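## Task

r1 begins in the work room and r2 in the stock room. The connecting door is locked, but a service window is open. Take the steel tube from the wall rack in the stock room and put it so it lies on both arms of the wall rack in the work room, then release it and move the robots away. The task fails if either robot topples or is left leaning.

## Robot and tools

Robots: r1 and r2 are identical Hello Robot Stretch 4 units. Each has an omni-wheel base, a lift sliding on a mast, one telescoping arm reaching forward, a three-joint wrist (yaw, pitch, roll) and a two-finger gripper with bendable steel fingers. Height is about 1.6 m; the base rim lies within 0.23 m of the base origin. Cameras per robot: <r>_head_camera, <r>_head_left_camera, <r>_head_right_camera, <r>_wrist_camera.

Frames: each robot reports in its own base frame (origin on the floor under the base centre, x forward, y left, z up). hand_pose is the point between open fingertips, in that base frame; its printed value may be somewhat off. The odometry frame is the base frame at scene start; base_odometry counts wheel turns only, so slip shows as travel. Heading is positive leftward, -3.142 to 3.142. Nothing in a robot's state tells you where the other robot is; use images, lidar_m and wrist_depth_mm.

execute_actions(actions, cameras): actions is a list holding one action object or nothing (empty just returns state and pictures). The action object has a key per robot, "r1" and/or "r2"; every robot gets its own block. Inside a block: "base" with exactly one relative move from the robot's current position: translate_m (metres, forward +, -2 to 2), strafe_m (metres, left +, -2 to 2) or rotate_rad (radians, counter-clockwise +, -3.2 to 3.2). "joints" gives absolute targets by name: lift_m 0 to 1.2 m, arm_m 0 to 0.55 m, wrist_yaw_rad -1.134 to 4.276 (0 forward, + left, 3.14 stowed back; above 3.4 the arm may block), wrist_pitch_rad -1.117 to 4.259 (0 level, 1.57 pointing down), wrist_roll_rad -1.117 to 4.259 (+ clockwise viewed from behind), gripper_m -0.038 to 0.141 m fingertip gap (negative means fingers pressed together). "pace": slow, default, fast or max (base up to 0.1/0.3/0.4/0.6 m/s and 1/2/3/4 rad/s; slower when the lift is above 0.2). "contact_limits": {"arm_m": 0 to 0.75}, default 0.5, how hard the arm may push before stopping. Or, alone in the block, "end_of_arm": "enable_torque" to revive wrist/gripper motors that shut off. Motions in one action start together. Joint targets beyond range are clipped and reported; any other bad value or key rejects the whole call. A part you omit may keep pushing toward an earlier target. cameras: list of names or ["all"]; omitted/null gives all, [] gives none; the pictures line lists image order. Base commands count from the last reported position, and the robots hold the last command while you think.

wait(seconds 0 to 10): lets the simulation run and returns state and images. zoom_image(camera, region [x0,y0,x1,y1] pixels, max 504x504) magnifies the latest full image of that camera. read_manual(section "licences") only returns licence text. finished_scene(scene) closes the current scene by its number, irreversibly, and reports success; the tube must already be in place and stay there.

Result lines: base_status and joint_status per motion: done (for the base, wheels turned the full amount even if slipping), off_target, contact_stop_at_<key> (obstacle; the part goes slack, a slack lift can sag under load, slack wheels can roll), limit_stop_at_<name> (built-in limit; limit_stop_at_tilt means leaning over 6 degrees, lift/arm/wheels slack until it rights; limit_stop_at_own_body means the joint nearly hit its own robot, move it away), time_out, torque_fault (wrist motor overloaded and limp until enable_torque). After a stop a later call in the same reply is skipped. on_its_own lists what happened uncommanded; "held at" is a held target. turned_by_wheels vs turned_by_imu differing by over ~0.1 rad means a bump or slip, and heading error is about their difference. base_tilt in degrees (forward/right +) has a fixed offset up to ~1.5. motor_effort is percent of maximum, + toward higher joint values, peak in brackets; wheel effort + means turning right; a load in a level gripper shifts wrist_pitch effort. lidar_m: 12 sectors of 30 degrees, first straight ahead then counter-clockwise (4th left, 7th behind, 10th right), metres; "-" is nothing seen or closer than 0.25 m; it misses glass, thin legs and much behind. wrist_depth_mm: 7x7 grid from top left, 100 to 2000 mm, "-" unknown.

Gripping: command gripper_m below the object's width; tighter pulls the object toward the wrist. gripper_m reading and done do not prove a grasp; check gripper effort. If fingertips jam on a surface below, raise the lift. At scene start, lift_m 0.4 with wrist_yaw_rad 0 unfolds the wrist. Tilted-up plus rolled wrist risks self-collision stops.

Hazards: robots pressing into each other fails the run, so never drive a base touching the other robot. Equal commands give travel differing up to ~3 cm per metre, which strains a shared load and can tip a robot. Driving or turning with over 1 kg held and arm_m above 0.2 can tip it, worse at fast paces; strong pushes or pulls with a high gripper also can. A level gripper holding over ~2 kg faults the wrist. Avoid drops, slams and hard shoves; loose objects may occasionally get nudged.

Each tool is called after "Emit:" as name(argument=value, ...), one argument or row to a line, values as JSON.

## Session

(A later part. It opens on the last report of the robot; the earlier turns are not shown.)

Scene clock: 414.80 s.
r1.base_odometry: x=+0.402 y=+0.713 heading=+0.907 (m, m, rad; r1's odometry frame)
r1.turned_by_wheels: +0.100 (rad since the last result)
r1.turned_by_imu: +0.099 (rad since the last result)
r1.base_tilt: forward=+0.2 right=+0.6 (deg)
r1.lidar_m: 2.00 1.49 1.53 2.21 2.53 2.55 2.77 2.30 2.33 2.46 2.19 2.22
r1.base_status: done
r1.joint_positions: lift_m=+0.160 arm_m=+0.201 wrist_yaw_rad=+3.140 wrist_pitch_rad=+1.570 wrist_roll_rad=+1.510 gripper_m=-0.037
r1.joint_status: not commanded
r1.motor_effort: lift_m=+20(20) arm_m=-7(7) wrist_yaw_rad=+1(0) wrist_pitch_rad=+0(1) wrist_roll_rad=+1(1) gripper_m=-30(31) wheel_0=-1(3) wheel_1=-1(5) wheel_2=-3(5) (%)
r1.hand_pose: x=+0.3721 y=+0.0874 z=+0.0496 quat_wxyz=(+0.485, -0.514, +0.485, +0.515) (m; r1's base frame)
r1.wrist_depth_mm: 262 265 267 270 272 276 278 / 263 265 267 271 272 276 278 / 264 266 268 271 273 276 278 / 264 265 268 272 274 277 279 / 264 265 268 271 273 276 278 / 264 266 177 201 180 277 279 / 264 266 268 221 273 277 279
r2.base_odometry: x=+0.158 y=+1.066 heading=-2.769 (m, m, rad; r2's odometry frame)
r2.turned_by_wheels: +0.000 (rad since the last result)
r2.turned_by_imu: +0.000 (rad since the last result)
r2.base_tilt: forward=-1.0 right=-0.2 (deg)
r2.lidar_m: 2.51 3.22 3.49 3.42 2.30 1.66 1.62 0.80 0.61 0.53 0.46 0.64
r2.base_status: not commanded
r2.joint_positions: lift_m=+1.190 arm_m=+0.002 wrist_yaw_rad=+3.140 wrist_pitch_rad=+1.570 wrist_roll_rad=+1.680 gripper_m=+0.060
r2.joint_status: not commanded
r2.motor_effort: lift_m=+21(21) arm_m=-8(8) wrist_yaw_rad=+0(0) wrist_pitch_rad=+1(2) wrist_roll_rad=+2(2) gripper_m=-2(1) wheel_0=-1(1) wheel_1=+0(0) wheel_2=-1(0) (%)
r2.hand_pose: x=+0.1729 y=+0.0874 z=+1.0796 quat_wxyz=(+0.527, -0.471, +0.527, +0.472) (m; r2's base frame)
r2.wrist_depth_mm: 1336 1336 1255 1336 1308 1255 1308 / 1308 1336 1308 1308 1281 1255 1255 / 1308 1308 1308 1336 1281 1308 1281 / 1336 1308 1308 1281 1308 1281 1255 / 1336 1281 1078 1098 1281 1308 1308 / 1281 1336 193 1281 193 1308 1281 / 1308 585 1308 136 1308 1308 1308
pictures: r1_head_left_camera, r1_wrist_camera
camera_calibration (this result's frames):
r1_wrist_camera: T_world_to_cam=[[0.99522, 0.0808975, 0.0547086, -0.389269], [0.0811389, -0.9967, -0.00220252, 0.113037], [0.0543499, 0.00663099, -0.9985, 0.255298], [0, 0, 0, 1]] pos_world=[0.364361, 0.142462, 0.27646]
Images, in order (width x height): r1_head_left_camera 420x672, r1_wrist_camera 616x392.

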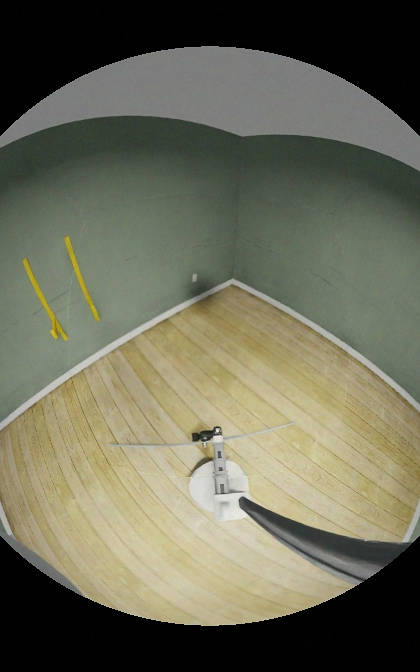

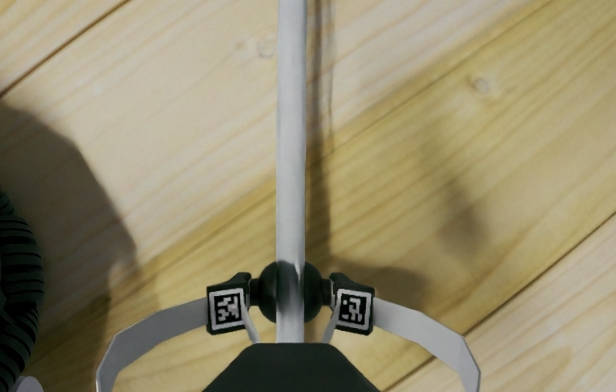

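Emit:
execute_actions(
  actions=[
    {"r1":{"base":{"rotate_rad":0.1},"pace":"slow"}},
  ],
  cameras=[],
)

Emit:
execute_actions(
  actions=[
    {"r1":{"base":{"rotate_rad":0.1},"pace":"slow"}},
  ],
  cameras=[],
)

Emit:
execute_actions(
  actions=[
    {"r1":{"base":{"rotate_rad":0.1},"pace":"slow"}},
  ],
  cameras=[],
)

Emit:
execute_actions(
  actions=[
    {"r1":{"base":{"rotate_rad":0.1},"pace":"slow"}},
  ],
  cameras=[],
)

Emit:
execute_actions(
  actions=[
    {"r1":{"base":{"rotate_rad":0.1},"pace":"slow"}},
  ],
  cameras=[],
)

Emit:
execute_actions(
  actions=[
    {"r1":{"base":{"rotate_rad":0.1},"pace":"slow"}},
  ],
  cameras=[],
)

Emit:
execute_actions(
  actions=[
    {"r1":{"base":{"rotate_rad":0.1},"pace":"slow"}},
  ],
  cameras=["r1_wrist_camera","r1_head_left_camera","r1_head_camera"],
)

Scene clock: 422.07 s.
r1.base_odometry: x=+0.402 y=+0.713 heading=+1.007 (m, m, rad; r1's odometry frame)
r1.turned_by_wheels: +0.100 (rad since the last result)
r1.turned_by_imu: +0.098 (rad since the last result)
r1.base_tilt: forward=+0.1 right=+0.7 (deg)
r1.lidar_m: 1.96 1.50 1.55 2.40 2.53 2.54 2.63 2.31 2.49 2.34 2.18 2.24
r1.base_status: done
r1.joint_positions: lift_m=+0.160 arm_m=+0.201 wrist_yaw_rad=+3.140 wrist_pitch_rad=+1.570 wrist_roll_rad=+1.510 gripper_m=-0.037
r1.joint_status: not commanded
r1.motor_effort: lift_m=+20(20) arm_m=-7(7) wrist_yaw_rad=+0(0) wrist_pitch_rad=+0(1) wrist_roll_rad=+1(1) gripper_m=-32(32) wheel_0=-2(5) wheel_1=-2(3) wheel_2=-1(5) (%)
r1.hand_pose: x=+0.3721 y=+0.0874 z=+0.0496 quat_wxyz=(+0.485, -0.514, +0.485, +0.515) (m; r1's base frame)
r1.wrist_depth_mm: 263 265 267 270 272 276 278 / 263 265 268 271 273 276 278 / 264 265 268 271 273 277 278 / 264 266 268 271 273 276 278 / 264 266 268 270 274 277 278 / 264 266 177 202 178 277 279 / 264 265 268 222 276 277 279
r2.base_odometry: x=+0.158 y=+1.066 heading=-2.769 (m, m, rad; r2's odometry frame)
r2.turned_by_wheels: +0.000 (rad since the last result)
r2.turned_by_imu: +0.002 (rad since the last result)
r2.base_tilt: forward=-0.8 right=-0.2 (deg)
r2.lidar_m: 2.50 3.21 3.46 3.41 2.30 1.69 1.63 0.78 0.59 0.58 0.47 0.65
r2.base_status: not commanded
r2.joint_positions: lift_m=+1.190 arm_m=+0.002 wrist_yaw_rad=+3.140 wrist_pitch_rad=+1.570 wrist_roll_rad=+1.680 gripper_m=+0.060
r2.joint_status: not commanded
r2.motor_effort: lift_m=+21(21) arm_m=-8(8) wrist_yaw_rad=+0(0) wrist_pitch_rad=+1(1) wrist_roll_rad=+1(2) gripper_m=-2(4) wheel_0=-1(1) wheel_1=+0(0) wheel_2=+0(0) (%)
r2.hand_pose: x=+0.1729 y=+0.0874 z=+1.0796 quat_wxyz=(+0.527, -0.471, +0.527, +0.472) (m; r2's base frame)
r2.wrist_depth_mm: 1281 1308 1308 1281 1281 1281 1281 / 1308 1308 1308 1281 1281 1308 1281 / 1336 1336 1281 1308 1281 1281 1281 / 1308 1308 1308 1336 1255 1281 1281 / 1336 1308 1078 1098 1281 1308 1308 / 1308 1336 193 1281 193 1281 1281 / 1336 591 1281 136 1281 1281 1281
pictures: none
No camera images: the call's "cameras" was empty. Leave "cameras" out to get every camera's image.

Scene clock: 422.97 s.
r1.base_odometry: x=+0.402 y=+0.713 heading=+1.107 (m, m, rad; r1's odometry frame)
r1.turned_by_wheels: +0.100 (rad since the last result)
r1.turned_by_imu: +0.099 (rad since the last result)
r1.base_tilt: forward=+0.0 right=+0.8 (deg)
r1.lidar_m: 1.89 1.45 1.93 2.62 2.51 2.61 2.50 2.30 2.55 2.27 2.18 2.26
r1.base_status: done
r1.joint_positions: lift_m=+0.160 arm_m=+0.201 wrist_yaw_rad=+3.140 wrist_pitch_rad=+1.570 wrist_roll_rad=+1.510 gripper_m=-0.037
r1.joint_status: not commanded
r1.motor_effort: lift_m=+20(20) arm_m=-7(7) wrist_yaw_rad=+0(0) wrist_pitch_rad=-2(2) wrist_roll_rad=+0(2) gripper_m=-28(28) wheel_0=-1(10) wheel_1=-2(2) wheel_2=-2(5) (%)
r1.hand_pose: x=+0.3721 y=+0.0874 z=+0.0496 quat_wxyz=(+0.485, -0.514, +0.485, +0.515) (m; r1's base frame)
r1.wrist_depth_mm: 263 265 267 271 273 276 278 / 263 266 268 270 272 277 278 / 264 265 268 271 273 276 279 / 263 266 268 271 273 276 278 / 264 266 268 270 273 277 278 / 263 265 177 202 179 277 279 / 264 266 268 222 274 277 278
r2.base_odometry: x=+0.158 y=+1.066 heading=-2.769 (m, m, rad; r2's odometry frame)
r2.turned_by_wheels: +0.000 (rad since the last result)
r2.turned_by_imu: +0.000 (rad since the last result)
r2.base_tilt: forward=-0.9 right=-0.1 (deg)
r2.lidar_m: 2.50 3.21 3.49 3.40 2.28 1.68 1.62 0.80 0.59 0.57 0.45 0.66
r2.base_status: not commanded
r2.joint_positions: lift_m=+1.190 arm_m=+0.002 wrist_yaw_rad=+3.140 wrist_pitch_rad=+1.570 wrist_roll_rad=+1.680 gripper_m=+0.060
r2.joint_status: not commanded
r2.motor_effort: lift_m=+21(21) arm_m=-8(8) wrist_yaw_rad=+0(0) wrist_pitch_rad=+1(1) wrist_roll_rad=+2(2) gripper_m=-2(3) wheel_0=-1(1) wheel_1=+0(0) wheel_2=+0(0) (%)
r2.hand_pose: x=+0.1729 y=+0.0874 z=+1.0796 quat_wxyz=(+0.527, -0.471, +0.527, +0.472) (m; r2's base frame)
r2.wrist_depth_mm: 1308 1336 1281 1255 1281 1255 1281 / 1308 1308 1308 1281 1281 1281 1229 / 1308 1308 1308 1281 1281 1308 1308 / 1366 1281 1308 1281 1255 1308 1281 / 1308 1308 1098 1078 1281 1229 1281 / 1336 1308 193 1281 193 1308 1281 / 1308 597 1281 136 1281 1281 1255
pictures: none
No camera images: the call's "cameras" was empty. Leave "cameras" out to get every camera's image.

Scene clock: 423.87 s.
r1.base_odometry: x=+0.402 y=+0.713 heading=+1.206 (m, m, rad; r1's odometry frame)
r1.turned_by_wheels: +0.100 (rad since the last result)
r1.turned_by_imu: +0.099 (rad since the last result)
r1.base_tilt: forward=+0.2 right=+0.8 (deg)
r1.lidar_m: 1.82 1.50 1.98 2.57 2.51 2.71 2.48 2.29 2.63 2.23 2.18 2.36
r1.base_status: done
r1.joint_positions: lift_m=+0.160 arm_m=+0.201 wrist_yaw_rad=+3.140 wrist_pitch_rad=+1.570 wrist_roll_rad=+1.510 gripper_m=-0.037
r1.joint_status: not commanded
r1.motor_effort: lift_m=+20(20) arm_m=-7(7) wrist_yaw_rad=+1(1) wrist_pitch_rad=+2(1) wrist_roll_rad=+1(0) gripper_m=-31(30) wheel_0=-1(3) wheel_1=-1(2) wheel_2=-3(6) (%)
r1.hand_pose: x=+0.3721 y=+0.0874 z=+0.0496 quat_wxyz=(+0.485, -0.514, +0.485, +0.515) (m; r1's base frame)
r1.wrist_depth_mm: 263 265 267 271 273 274 278 / 264 265 267 271 272 276 277 / 264 265 268 271 273 277 278 / 263 266 268 272 273 276 278 / 264 266 268 271 274 276 278 / 263 265 177 201 179 278 279 / 264 265 267 222 274 277 279
r2.base_odometry: x=+0.158 y=+1.066 heading=-2.769 (m, m, rad; r2's odometry frame)
r2.turned_by_wheels: +0.000 (rad since the last result)
r2.turned_by_imu: +0.000 (rad since the last result)
r2.base_tilt: forward=-0.8 right=-0.1 (deg)
r2.lidar_m: 2.48 3.22 3.49 3.42 2.28 1.65 1.61 0.80 0.60 0.54 0.46 0.64
r2.base_status: not commanded
r2.joint_positions: lift_m=+1.190 arm_m=+0.002 wrist_yaw_rad=+3.140 wrist_pitch_rad=+1.570 wrist_roll_rad=+1.680 gripper_m=+0.060
r2.joint_status: not commanded
r2.motor_effort: lift_m=+21(21) arm_m=-8(8) wrist_yaw_rad=+0(0) wrist_pitch_rad=+2(1) wrist_roll_rad=+2(1) gripper_m=-3(3) wheel_0=-1(1) wheel_1=+0(0) wheel_2=+0(0) (%)
r2.hand_pose: x=+0.1729 y=+0.0874 z=+1.0796 quat_wxyz=(+0.527, -0.471, +0.527, +0.472) (m; r2's base frame)
r2.wrist_depth_mm: 1336 1308 1308 1281 1281 1255 1281 / 1281 1281 1281 1281 1281 1281 1308 / 1336 1308 1281 1336 1255 1281 1281 / 1336 1336 1281 1308 1281 1281 1229 / 1308 1308 1098 1060 1308 1281 1281 / 1336 1336 193 1308 194 1281 1255 / 1308 585 1281 136 1281 1308 1281
pictures: none
No camera images: the call's "cameras" was empty. Leave "cameras" out to get every camera's image.

Scene clock: 424.77 s.
r1.base_odometry: x=+0.402 y=+0.713 heading=+1.306 (m, m, rad; r1's odometry frame)
r1.turned_by_wheels: +0.100 (rad since the last result)
r1.turned_by_imu: +0.099 (rad since the last result)
r1.base_tilt: forward=+0.0 right=+0.7 (deg)
r1.lidar_m: 1.81 1.50 2.04 2.52 2.53 2.89 2.45 2.31 2.64 2.20 2.19 2.17
r1.base_status: done
r1.joint_positions: lift_m=+0.160 arm_m=+0.201 wrist_yaw_rad=+3.140 wrist_pitch_rad=+1.570 wrist_roll_rad=+1.510 gripper_m=-0.037
r1.joint_status: not commanded
r1.motor_effort: lift_m=+20(20) arm_m=-7(7) wrist_yaw_rad=+2(1) wrist_pitch_rad=+0(0) wrist_roll_rad=+0(0) gripper_m=-28(32) wheel_0=-2(3) wheel_1=-2(8) wheel_2=-1(4) (%)
r1.hand_pose: x=+0.3721 y=+0.0874 z=+0.0496 quat_wxyz=(+0.485, -0.514, +0.485, +0.515) (m; r1's base frame)
r1.wrist_depth_mm: 264 265 267 271 273 276 277 / 263 266 267 270 274 276 278 / 264 266 270 272 274 276 278 / 264 266 268 271 273 276 278 / 264 266 268 270 273 276 277 / 264 265 177 201 179 277 278 / 265 265 268 222 274 278 279
r2.base_odometry: x=+0.158 y=+1.066 heading=-2.769 (m, m, rad; r2's odometry frame)
r2.turned_by_wheels: +0.000 (rad since the last result)
r2.turned_by_imu: +0.000 (rad since the last result)
r2.base_tilt: forward=-0.8 right=-0.1 (deg)
r2.lidar_m: 2.49 3.20 3.49 3.39 2.27 1.68 1.63 0.80 0.62 0.55 0.46 0.68
r2.base_status: not commanded
r2.joint_positions: lift_m=+1.190 arm_m=+0.002 wrist_yaw_rad=+3.140 wrist_pitch_rad=+1.570 wrist_roll_rad=+1.680 gripper_m=+0.060
r2.joint_status: not commanded
r2.motor_effort: lift_m=+21(21) arm_m=-8(8) wrist_yaw_rad=+0(0) wrist_pitch_rad=+1(2) wrist_roll_rad=+2(1) gripper_m=-2(3) wheel_0=-1(1) wheel_1=+0(0) wheel_2=+0(0) (%)
r2.hand_pose: x=+0.1729 y=+0.0874 z=+1.0796 quat_wxyz=(+0.527, -0.471, +0.527, +0.472) (m; r2's base frame)
r2.wrist_depth_mm: 1366 1308 1336 1255 1308 1281 1281 / 1281 1336 1308 1281 1281 1308 1255 / 1308 1281 1281 1255 1281 1255 1281 / 1308 1336 1336 1281 1336 1281 1308 / 1308 1308 1098 1098 1281 1255 1308 / 1308 1308 192 1281 194 1281 1255 / 1308 591 1281 136 1281 1281 1281
pictures: none
No camera images: the call's "cameras" was empty. Leave "cameras" out to get every camera's image.

Scene clock: 425.67 s.
r1.base_odometry: x=+0.402 y=+0.713 heading=+1.406 (m, m, rad; r1's odometry frame)
r1.turned_by_wheels: +0.100 (rad since the last result)
r1.turned_by_imu: +0.099 (rad since the last result)
r1.base_tilt: forward=+0.1 right=+0.7 (deg)
r1.lidar_m: 1.52 1.54 2.18 2.51 2.50 2.83 2.44 2.35 2.47 2.18 2.19 2.02
r1.base_status: done
r1.joint_positions: lift_m=+0.160 arm_m=+0.201 wrist_yaw_rad=+3.140 wrist_pitch_rad=+1.570 wrist_roll_rad=+1.510 gripper_m=-0.037
r1.joint_status: not commanded
r1.motor_effort: lift_m=+20(20) arm_m=-7(7) wrist_yaw_rad=+1(2) wrist_pitch_rad=-1(1) wrist_roll_rad=+0(0) gripper_m=-27(31) wheel_0=-1(1) wheel_1=-1(8) wheel_2=-2(6) (%)
r1.hand_pose: x=+0.3721 y=+0.0874 z=+0.0496 quat_wxyz=(+0.485, -0.514, +0.485, +0.515) (m; r1's base frame)
r1.wrist_depth_mm: 263 265 267 271 273 276 278 / 263 265 267 271 273 276 277 / 264 266 267 270 273 277 278 / 264 266 270 271 273 277 278 / 263 265 270 270 272 276 278 / 264 265 177 201 180 277 278 / 263 266 268 222 274 277 279
r2.base_odometry: x=+0.158 y=+1.066 heading=-2.769 (m, m, rad; r2's odometry frame)
r2.turned_by_wheels: +0.000 (rad since the last result)
r2.turned_by_imu: +0.000 (rad since the last result)
r2.base_tilt: forward=-0.9 right=-0.1 (deg)
r2.lidar_m: 2.47 3.20 3.50 3.42 2.33 1.69 1.62 0.81 0.61 0.55 0.45 0.68
r2.base_status: not commanded
r2.joint_positions: lift_m=+1.190 arm_m=+0.002 wrist_yaw_rad=+3.140 wrist_pitch_rad=+1.570 wrist_roll_rad=+1.680 gripper_m=+0.060
r2.joint_status: not commanded
r2.motor_effort: lift_m=+21(21) arm_m=-8(8) wrist_yaw_rad=+0(0) wrist_pitch_rad=+1(1) wrist_roll_rad=+2(2) gripper_m=-2(3) wheel_0=-1(1) wheel_1=+0(1) wheel_2=+0(0) (%)
r2.hand_pose: x=+0.1729 y=+0.0874 z=+1.0796 quat_wxyz=(+0.527, -0.471, +0.527, +0.472) (m; r2's base frame)
r2.wrist_depth_mm: 1308 1308 1308 1308 1281 1308 1255 / 1308 1281 1308 1281 1281 1308 1281 / 1281 1308 1308 1255 1281 1281 1281 / 1336 1281 1308 1255 1308 1281 1281 / 1308 1281 1078 1078 1308 1281 1281 / 1308 1308 193 1255 194 1308 1255 / 1308 591 1281 136 1281 1281 1281
pictures: none
No camera images: the call's "cameras" was empty. Leave "cameras" out to get every camera's image.

Scene clock: 426.57 s.
r1.base_odometry: x=+0.402 y=+0.713 heading=+1.505 (m, m, rad; r1's odometry frame)
r1.turned_by_wheels: +0.100 (rad since the last result)
r1.turned_by_imu: +0.099 (rad since the last result)
r1.base_tilt: forward=+0.1 right=+0.7 (deg)
r1.lidar_m: 1.50 1.55 2.38 2.53 2.57 2.66 2.45 2.50 2.37 2.18 2.23 1.98
r1.base_status: done
r1.joint_positions: lift_m=+0.160 arm_m=+0.201 wrist_yaw_rad=+3.140 wrist_pitch_rad=+1.570 wrist_roll_rad=+1.510 gripper_m=-0.037
r1.joint_status: not commanded
r1.motor_effort: lift_m=+20(20) arm_m=-7(7) wrist_yaw_rad=+0(1) wrist_pitch_rad=+0(1) wrist_roll_rad=+0(0) gripper_m=-31(29) wheel_0=-1(5) wheel_1=-1(4) wheel_2=-3(6) (%)
r1.hand_pose: x=+0.3721 y=+0.0874 z=+0.0496 quat_wxyz=(+0.485, -0.514, +0.485, +0.515) (m; r1's base frame)
r1.wrist_depth_mm: 262 266 268 270 273 277 277 / 263 266 267 271 273 276 278 / 264 266 268 270 273 277 278 / 264 265 270 271 273 276 278 / 264 266 268 270 273 277 279 / 264 265 177 201 179 276 279 / 265 266 267 223 274 278 278
r2.base_odometry: x=+0.158 y=+1.066 heading=-2.769 (m, m, rad; r2's odometry frame)
r2.turned_by_wheels: +0.000 (rad since the last result)
r2.turned_by_imu: +0.000 (rad since the last result)
r2.base_tilt: forward=-0.8 right=-0.1 (deg)
r2.lidar_m: 2.47 3.22 3.49 3.39 2.27 1.66 1.64 0.80 0.59 0.57 0.47 0.68
r2.base_status: not commanded
r2.joint_positions: lift_m=+1.190 arm_m=+0.002 wrist_yaw_rad=+3.140 wrist_pitch_rad=+1.570 wrist_roll_rad=+1.680 gripper_m=+0.060
r2.joint_status: not commanded
r2.motor_effort: lift_m=+21(21) arm_m=-8(8) wrist_yaw_rad=+0(1) wrist_pitch_rad=+1(1) wrist_roll_rad=+1(2) gripper_m=-3(2) wheel_0=-1(1) wheel_1=+0(0) wheel_2=+0(0) (%)
r2.hand_pose: x=+0.1729 y=+0.0874 z=+1.0796 quat_wxyz=(+0.527, -0.471, +0.527, +0.472) (m; r2's base frame)
r2.wrist_depth_mm: 1336 1308 1308 1281 1255 1281 1255 / 1281 1308 1281 1281 1281 1308 1281 / 1308 1281 1308 1281 1308 1281 1255 / 1308 1336 1308 1281 1281 1281 1281 / 1308 1308 1078 1078 1308 1308 1255 / 1308 1281 193 1308 193 1308 1281 / 1308 591 1308 136 1281 1281 1281
pictures: none
No camera images: the call's "cameras" was empty. Leave "cameras" out to get every camera's image.

Scene clock: 427.47 s.
r1.base_odometry: x=+0.402 y=+0.713 heading=+1.605 (m, m, rad; r1's odometry frame)
r1.turned_by_wheels: +0.100 (rad since the last result)
r1.turned_by_imu: +0.099 (rad since the last result)
r1.base_tilt: forward=+0.1 right=+0.7 (deg)
r1.lidar_m: 1.50 1.89 2.55 2.51 2.60 2.57 2.44 2.53 2.28 2.19 2.30 1.89
r1.base_status: done
r1.joint_positions: lift_m=+0.160 arm_m=+0.201 wrist_yaw_rad=+3.140 wrist_pitch_rad=+1.570 wrist_roll_rad=+1.510 gripper_m=-0.037
r1.joint_status: not commanded
r1.motor_effort: lift_m=+20(20) arm_m=-7(7) wrist_yaw_rad=+0(1) wrist_pitch_rad=-1(1) wrist_roll_rad=+1(1) gripper_m=-30(30) wheel_0=-2(6) wheel_1=-2(2) wheel_2=-1(5) (%)
r1.hand_pose: x=+0.3721 y=+0.0874 z=+0.0496 quat_wxyz=(+0.485, -0.514, +0.485, +0.515) (m; r1's base frame)
r1.wrist_depth_mm: 263 266 267 271 273 276 278 / 263 265 268 270 273 277 278 / 264 266 268 271 274 276 278 / 264 266 268 272 274 276 278 / 264 266 268 270 273 277 279 / 264 266 177 201 179 277 279 / 264 266 268 223 274 277 279
r2.base_odometry: x=+0.158 y=+1.066 heading=-2.769 (m, m, rad; r2's odometry frame)
r2.turned_by_wheels: +0.000 (rad since the last result)
r2.turned_by_imu: +0.000 (rad since the last result)
r2.base_tilt: forward=-1.0 right=+0.1 (deg)
r2.lidar_m: 2.49 3.21 3.47 3.43 2.29 1.67 1.63 0.78 0.58 0.55 0.46 0.67
r2.base_status: not commanded
r2.joint_positions: lift_m=+1.190 arm_m=+0.002 wrist_yaw_rad=+3.140 wrist_pitch_rad=+1.570 wrist_roll_rad=+1.680 gripper_m=+0.060
r2.joint_status: not commanded
r2.motor_effort: lift_m=+21(21) arm_m=-8(8) wrist_yaw_rad=+0(0) wrist_pitch_rad=+1(0) wrist_roll_rad=+2(2) gripper_m=-2(3) wheel_0=-1(1) wheel_1=+0(0) wheel_2=+0(0) (%)
r2.hand_pose: x=+0.1729 y=+0.0874 z=+1.0796 quat_wxyz=(+0.527, -0.471, +0.527, +0.472) (m; r2's base frame)
r2.wrist_depth_mm: 1308 1308 1308 1308 1308 1281 1281 / 1308 1281 1308 1308 1281 1281 1281 / 1336 1308 1308 1281 1281 1281 1281 / 1336 1281 1281 1281 1308 1308 1281 / 1308 1308 1078 1078 1281 1281 1255 / 1308 1336 193 1281 193 1281 1255 / 1308 585 1281 136 1281 1281 1255
pictures: r1_head_camera, r1_head_left_camera, r1_wrist_camera
camera_calibration (this result's frames):
r1_wrist_camera: T_world_to_cam=[[0.995225, 0.0808476, 0.0546906, -0.389245], [0.0810889, -0.996704, -0.00220396, 0.113057], [0.0543322, 0.00662824, -0.998501, 0.255306], [0, 0, 0, 1]] pos_world=[0.364347, 0.142462, 0.27646]
Images, in order (width x height): r1_head_camera 420x560, r1_head_left_camera 420x672, r1_wrist_camera 616x392.

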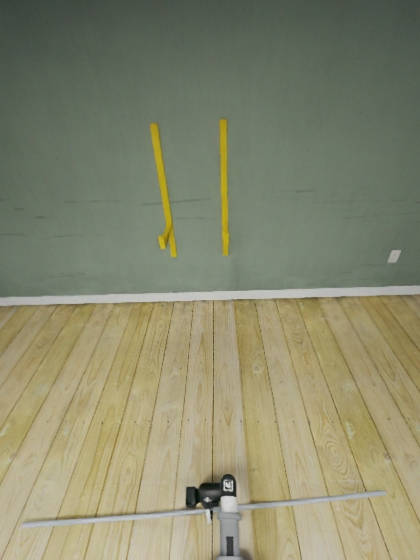

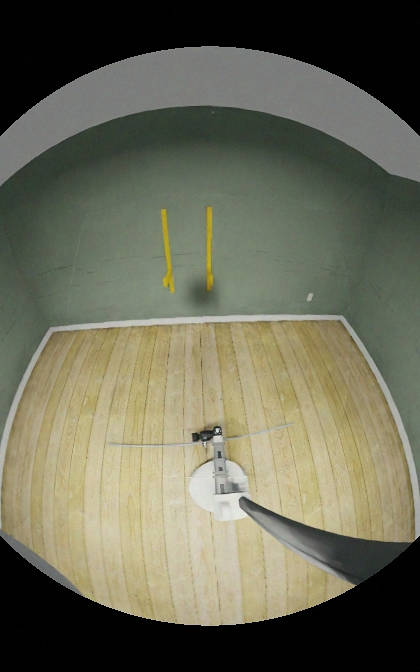

